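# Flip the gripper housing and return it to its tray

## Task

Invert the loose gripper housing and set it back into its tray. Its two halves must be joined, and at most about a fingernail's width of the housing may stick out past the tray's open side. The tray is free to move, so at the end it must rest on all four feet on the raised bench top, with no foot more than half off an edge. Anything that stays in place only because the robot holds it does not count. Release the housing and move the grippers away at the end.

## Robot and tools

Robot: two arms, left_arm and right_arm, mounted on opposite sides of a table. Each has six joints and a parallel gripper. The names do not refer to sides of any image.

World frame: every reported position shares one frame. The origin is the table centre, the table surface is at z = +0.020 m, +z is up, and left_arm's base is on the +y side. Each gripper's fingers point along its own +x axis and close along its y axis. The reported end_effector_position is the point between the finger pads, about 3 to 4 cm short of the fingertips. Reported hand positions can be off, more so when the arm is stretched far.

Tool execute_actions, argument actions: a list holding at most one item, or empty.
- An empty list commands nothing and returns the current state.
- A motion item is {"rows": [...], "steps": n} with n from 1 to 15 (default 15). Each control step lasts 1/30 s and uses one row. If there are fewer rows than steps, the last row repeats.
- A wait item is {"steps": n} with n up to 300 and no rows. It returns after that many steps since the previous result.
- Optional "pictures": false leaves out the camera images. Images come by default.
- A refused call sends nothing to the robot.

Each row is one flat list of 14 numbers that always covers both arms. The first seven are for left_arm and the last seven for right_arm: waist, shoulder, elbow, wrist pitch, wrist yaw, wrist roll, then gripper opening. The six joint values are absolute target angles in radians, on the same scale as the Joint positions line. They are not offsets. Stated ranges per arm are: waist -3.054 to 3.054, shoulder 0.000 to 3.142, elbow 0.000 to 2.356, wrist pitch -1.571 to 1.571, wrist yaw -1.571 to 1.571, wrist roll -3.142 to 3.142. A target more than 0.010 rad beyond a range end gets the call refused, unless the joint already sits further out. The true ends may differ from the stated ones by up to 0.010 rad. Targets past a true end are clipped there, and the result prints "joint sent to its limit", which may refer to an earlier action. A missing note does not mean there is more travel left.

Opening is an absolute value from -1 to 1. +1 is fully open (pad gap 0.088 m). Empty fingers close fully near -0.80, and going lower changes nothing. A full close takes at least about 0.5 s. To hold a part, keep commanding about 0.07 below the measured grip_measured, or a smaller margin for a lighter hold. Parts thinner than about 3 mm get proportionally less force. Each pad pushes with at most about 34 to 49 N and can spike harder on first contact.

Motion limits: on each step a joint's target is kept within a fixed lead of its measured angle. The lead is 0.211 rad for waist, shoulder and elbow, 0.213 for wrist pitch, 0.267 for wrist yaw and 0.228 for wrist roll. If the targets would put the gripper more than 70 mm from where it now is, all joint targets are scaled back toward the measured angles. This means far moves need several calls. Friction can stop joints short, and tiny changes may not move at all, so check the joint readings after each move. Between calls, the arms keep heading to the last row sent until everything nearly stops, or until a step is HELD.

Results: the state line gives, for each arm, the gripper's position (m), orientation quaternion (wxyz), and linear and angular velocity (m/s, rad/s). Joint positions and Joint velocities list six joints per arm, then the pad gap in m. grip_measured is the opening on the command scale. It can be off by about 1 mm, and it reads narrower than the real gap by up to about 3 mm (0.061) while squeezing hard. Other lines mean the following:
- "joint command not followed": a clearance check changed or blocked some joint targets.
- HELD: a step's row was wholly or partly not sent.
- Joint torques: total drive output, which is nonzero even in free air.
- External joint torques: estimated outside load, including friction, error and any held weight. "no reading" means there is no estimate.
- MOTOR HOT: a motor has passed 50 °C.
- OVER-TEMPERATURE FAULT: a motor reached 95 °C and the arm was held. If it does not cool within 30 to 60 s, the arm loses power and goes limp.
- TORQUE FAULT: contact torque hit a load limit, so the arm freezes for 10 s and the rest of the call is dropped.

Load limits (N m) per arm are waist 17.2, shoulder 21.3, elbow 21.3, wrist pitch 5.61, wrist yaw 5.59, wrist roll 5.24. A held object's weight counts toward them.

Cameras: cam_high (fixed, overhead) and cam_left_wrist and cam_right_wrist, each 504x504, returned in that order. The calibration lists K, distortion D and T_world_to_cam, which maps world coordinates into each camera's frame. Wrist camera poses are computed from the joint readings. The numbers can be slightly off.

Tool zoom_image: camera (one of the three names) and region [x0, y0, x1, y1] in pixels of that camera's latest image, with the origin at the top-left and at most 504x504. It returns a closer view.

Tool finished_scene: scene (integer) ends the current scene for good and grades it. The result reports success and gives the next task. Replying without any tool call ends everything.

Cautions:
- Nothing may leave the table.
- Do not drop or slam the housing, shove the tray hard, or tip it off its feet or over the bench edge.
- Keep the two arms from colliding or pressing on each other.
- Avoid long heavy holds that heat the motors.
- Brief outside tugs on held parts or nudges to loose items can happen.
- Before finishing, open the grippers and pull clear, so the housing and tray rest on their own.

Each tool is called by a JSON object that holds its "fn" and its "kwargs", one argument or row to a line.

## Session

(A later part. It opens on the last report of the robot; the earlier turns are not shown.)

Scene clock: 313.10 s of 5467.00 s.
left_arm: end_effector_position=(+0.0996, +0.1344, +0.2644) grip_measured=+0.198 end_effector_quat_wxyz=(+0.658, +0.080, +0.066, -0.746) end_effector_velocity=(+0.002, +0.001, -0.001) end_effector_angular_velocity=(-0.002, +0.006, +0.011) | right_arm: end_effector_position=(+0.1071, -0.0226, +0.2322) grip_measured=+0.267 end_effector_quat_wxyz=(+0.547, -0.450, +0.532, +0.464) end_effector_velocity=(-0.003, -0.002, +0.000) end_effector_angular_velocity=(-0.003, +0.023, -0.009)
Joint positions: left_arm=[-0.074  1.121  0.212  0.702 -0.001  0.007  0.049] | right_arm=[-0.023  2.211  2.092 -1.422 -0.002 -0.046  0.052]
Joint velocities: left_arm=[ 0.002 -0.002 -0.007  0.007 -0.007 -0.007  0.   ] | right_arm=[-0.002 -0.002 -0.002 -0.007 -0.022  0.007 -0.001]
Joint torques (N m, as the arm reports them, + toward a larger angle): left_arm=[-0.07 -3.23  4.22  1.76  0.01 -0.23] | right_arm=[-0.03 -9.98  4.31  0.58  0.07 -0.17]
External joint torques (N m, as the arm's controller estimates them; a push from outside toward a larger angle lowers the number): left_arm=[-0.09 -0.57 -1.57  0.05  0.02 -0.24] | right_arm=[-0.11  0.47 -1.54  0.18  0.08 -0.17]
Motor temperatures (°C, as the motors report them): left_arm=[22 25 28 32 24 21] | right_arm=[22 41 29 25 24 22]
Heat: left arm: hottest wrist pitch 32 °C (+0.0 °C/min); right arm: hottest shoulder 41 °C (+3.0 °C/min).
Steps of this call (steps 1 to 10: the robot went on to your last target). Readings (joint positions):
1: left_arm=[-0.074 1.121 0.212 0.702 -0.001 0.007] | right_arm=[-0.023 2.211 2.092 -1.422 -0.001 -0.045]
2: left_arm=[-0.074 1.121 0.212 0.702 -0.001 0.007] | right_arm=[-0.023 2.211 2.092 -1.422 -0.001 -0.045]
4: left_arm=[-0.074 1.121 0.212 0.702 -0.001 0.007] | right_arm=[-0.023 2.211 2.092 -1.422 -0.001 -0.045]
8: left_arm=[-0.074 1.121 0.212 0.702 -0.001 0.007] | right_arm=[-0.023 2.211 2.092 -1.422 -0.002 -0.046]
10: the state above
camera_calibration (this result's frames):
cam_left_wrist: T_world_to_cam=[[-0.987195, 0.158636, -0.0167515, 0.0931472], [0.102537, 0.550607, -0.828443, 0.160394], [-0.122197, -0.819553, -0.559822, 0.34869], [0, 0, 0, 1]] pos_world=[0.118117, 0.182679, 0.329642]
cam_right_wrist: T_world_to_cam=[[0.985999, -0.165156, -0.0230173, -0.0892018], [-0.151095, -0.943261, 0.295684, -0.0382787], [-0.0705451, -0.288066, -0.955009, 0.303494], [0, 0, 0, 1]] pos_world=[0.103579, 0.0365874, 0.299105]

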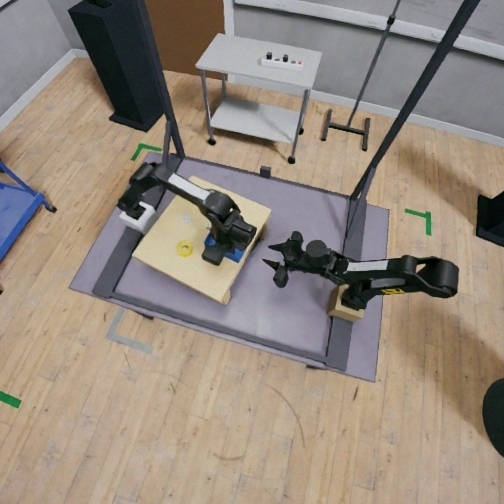

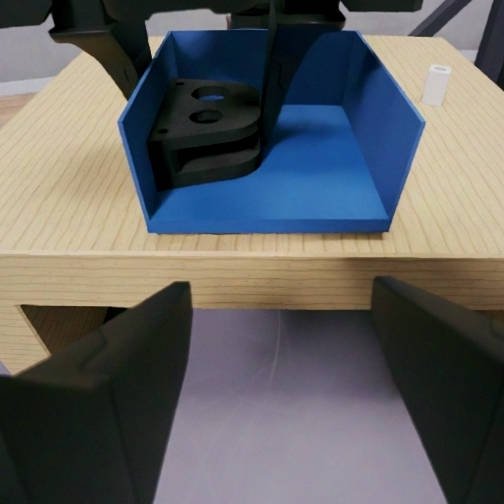

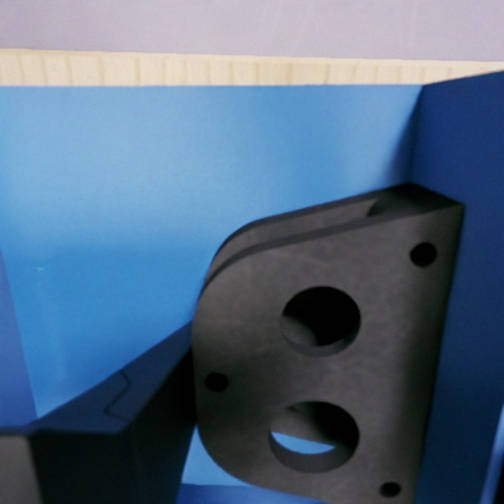

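Aligned. Release and clear.

{"fn": "execute_actions", "kwargs": {
  "actions": [
    {"rows":[[-0.072,1.12,0.21,0.7,0,0,0.2,-0.024,2.21,2.09,-1.42,0,-0.05,0.8],[-0.072,1.12,0.21,0.7,0,0,0.2,-0.024,2.21,2.09,-1.42,0,-0.05,0.8],[-0.072,1.12,0.21,0.7,0,0,0.2,-0.024,2.21,2.09,-1.42,0,-0.05,0.8],[-0.072,1.12,0.21,0.7,0,0,0.2,-0.024,2.21,2.09,-1.42,0,-0.05,0.8],[-0.072,1.12,0.21,0.7,0,0,0.2,-0.024,2.21,2.09,-1.42,0,-0.05,0.8],[-0.072,1.12,0.21,0.7,0,0,0.2,-0.024,2.21,2.09,-1.42,0,-0.05,0.8],[-0.072,1.12,0.21,0.7,0,0,0.2,-0.024,2.15,2.29,-1.56,0,-0.05,0.8]]}
  ],
  "pictures": false
}}

{"fn": "execute_actions", "kwargs": {
  "actions": [
    {"rows":[[-0.072,1.12,0.21,0.7,0,0,0.2,-0.024,1.85,2.1,-1.5,0,-0.05,0.8]]}
  ]
}}

{"fn": "zoom_image", "kwargs": {
  "camera": "cam_left_wrist",
  "region": [110, 40, 360, 250]
}}

Scene clock: 320.33 s of 5467.00 s.
left_arm: end_effector_position=(+0.0996, +0.1344, +0.2644) grip_measured=+0.198 end_effector_quat_wxyz=(+0.658, +0.080, +0.066, -0.746) end_effector_velocity=(-0.001, +0.001, -0.002) end_effector_angular_velocity=(+0.006, -0.010, -0.002) | right_arm: end_effector_position=(+0.1069, -0.0236, +0.3011) grip_measured=+0.786 end_effector_quat_wxyz=(+0.579, -0.424, +0.498, +0.488) end_effector_velocity=(-0.001, -0.014, +0.128) end_effector_angular_velocity=(+0.273, -0.067, +0.004)
Joint positions: left_arm=[-0.074  1.121  0.212  0.702 -0.001  0.007  0.049] | right_arm=[-0.023  2.154  2.272 -1.542 -0.002 -0.046  0.077]
Joint velocities: left_arm=[-0.007 -0.002 -0.002 -0.007 -0.007  0.007 -0.   ] | right_arm=[-0.002 -0.183  0.208 -0.11   0.007 -0.007  0.004]
Joint torques (N m, as the arm reports them, + toward a larger angle): left_arm=[ 0.21 -3.18  4.13  1.76  0.02 -0.19] | right_arm=[ -0.07 -10.22   4.85   0.45   0.1   -0.16]
External joint torques (N m, as the arm's controller estimates them; a push from outside toward a larger angle lowers the number): left_arm=[ 0.23 -0.53 -1.68  0.05  0.02 -0.2 ] | right_arm=[-0.05 -2.22  0.07 -0.12  0.11 -0.16]
Motor temperatures (°C, as the motors report them): left_arm=[22 25 28 32 24 21] | right_arm=[22 41 28 25 24 22]
Heat: left arm: hottest wrist pitch 32 °C (+0.0 °C/min); right arm: hottest shoulder 41 °C (+3.0 °C/min).
Steps of this call (steps 1 to 15: the robot went on to your last target; steps 16 to 90: nothing new was sent; then 3.73 s passed at rest; steps 91 to 105: all 15 steps of this action). Readings (joint positions):
91: left_arm=[-0.074 1.121 0.212 0.702 -0.001 0.007] | right_arm=[-0.023 2.211 2.092 -1.422 -0.002 -0.046]
92: left_arm=[-0.074 1.121 0.212 0.702 -0.001 0.007] | right_arm=[-0.023 2.211 2.092 -1.422 -0.002 -0.046]
94: left_arm=[-0.074 1.121 0.212 0.702 -0.001 0.007] | right_arm=[-0.023 2.211 2.092 -1.422 -0.002 -0.046]
98: left_arm=[-0.074 1.121 0.212 0.702 -0.001 0.007] | right_arm=[-0.023 2.210 2.142 -1.468 -0.002 -0.046]
105: the state above

Scene clock: 320.83 s of 5467.00 s.
left_arm: end_effector_position=(+0.0996, +0.1344, +0.2644) grip_measured=+0.198 end_effector_quat_wxyz=(+0.658, +0.080, +0.066, -0.746) end_effector_velocity=(+0.001, +0.001, -0.005) end_effector_angular_velocity=(+0.024, +0.014, +0.019) | right_arm: end_effector_position=(+0.0967, -0.0709, +0.3789) grip_measured=+0.797 end_effector_quat_wxyz=(+0.625, -0.377, +0.438, +0.524) end_effector_velocity=(-0.000, -0.011, -0.039) end_effector_angular_velocity=(-0.128, +0.018, +0.002)
Joint positions: left_arm=[-0.074  1.121  0.212  0.702 -0.001  0.007  0.049] | right_arm=[-0.023  1.849  2.118 -1.502 -0.002 -0.046  0.078]
Joint velocities: left_arm=[-0.007 -0.002 -0.002 -0.022 -0.022 -0.022  0.   ] | right_arm=[-0.002 -0.002 -0.139  0.007  0.007 -0.007 -0.   ]
Joint torques (N m, as the arm reports them, + toward a larger angle): left_arm=[ 0.21 -3.1   4.27  1.8  -0.01 -0.2 ] | right_arm=[-0.03 -8.68  4.76  1.11  0.1  -0.15]
External joint torques (N m, as the arm's controller estimates them; a push from outside toward a larger angle lowers the number): left_arm=[ 0.21 -0.46 -1.5   0.11 -0.01 -0.2 ] | right_arm=[ 0.   -0.94 -1.07  0.24  0.11 -0.15]
Motor temperatures (°C, as the motors report them): left_arm=[22 25 28 32 24 21] | right_arm=[22 41 28 25 24 22]
Heat: left arm: hottest wrist pitch 32 °C (+0.0 °C/min); right arm: hottest shoulder 41 °C (+3.0 °C/min).
Steps of this call (steps 1 to 15: all 15 steps of this action). Readings (joint positions):
1: left_arm=[-0.074 1.121 0.212 0.702 -0.001 0.007] | right_arm=[-0.023 2.130 2.257 -1.530 -0.002 -0.046]
2: left_arm=[-0.074 1.121 0.212 0.702 -0.001 0.007] | right_arm=[-0.023 2.098 2.220 -1.523 -0.002 -0.046]
4: left_arm=[-0.074 1.121 0.212 0.702 -0.001 0.007] | right_arm=[-0.023 2.033 2.165 -1.523 -0.002 -0.046]
8: left_arm=[-0.074 1.121 0.212 0.702 -0.001 0.007] | right_arm=[-0.023 1.912 2.132 -1.508 -0.002 -0.046]
15: the state above
camera_calibration (this result's frames):
cam_left_wrist: T_world_to_cam=[[-0.987195, 0.158636, -0.0167515, 0.0931472], [0.102537, 0.550607, -0.828443, 0.160394], [-0.122197, -0.819553, -0.559822, 0.34869], [0, 0, 0, 1]] pos_world=[0.118117, 0.182679, 0.329642]
cam_right_wrist: T_world_to_cam=[[0.987032, -0.160299, -0.00853418, -0.0887678], [-0.160362, -0.987031, -0.00729798, -0.016191], [-0.00725365, 0.00857189, -0.999937, 0.46084], [0, 0, 0, 1]] pos_world=[0.0883629, -0.0341606, 0.459935]

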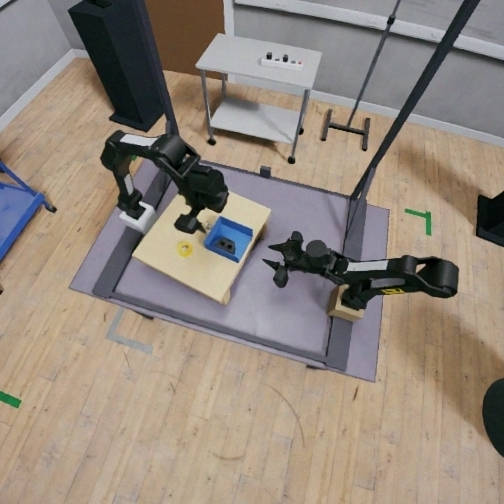

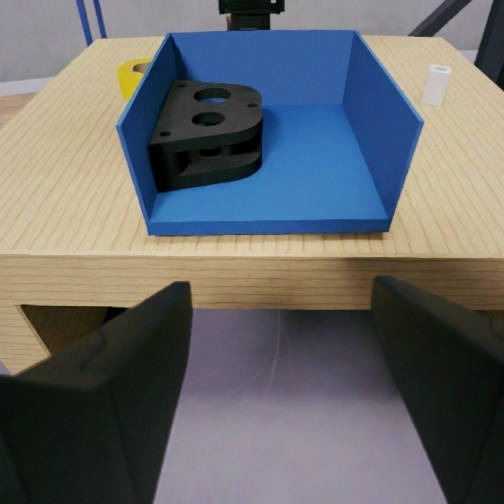

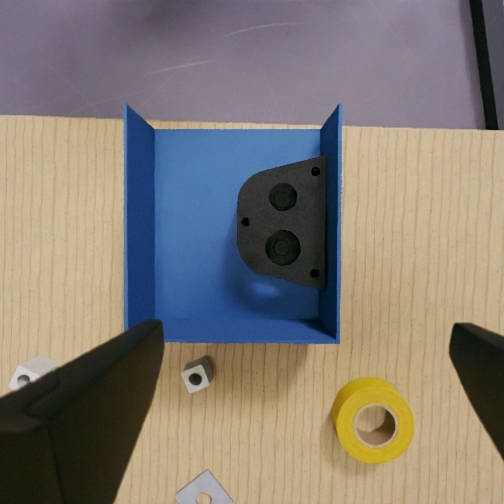

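Region (110, 40, 360, 250) of cam_left_wrist's 504x504 image, scaled by 2.016, with more detail than that image has; it fills the top 423 rows of this view, and the rest is white.

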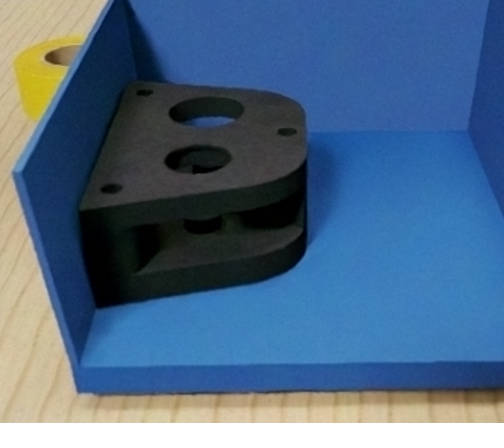

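{"fn": "finished_scene", "kwargs": {
  "scene": 1
}}

The scene is finished: the task was done.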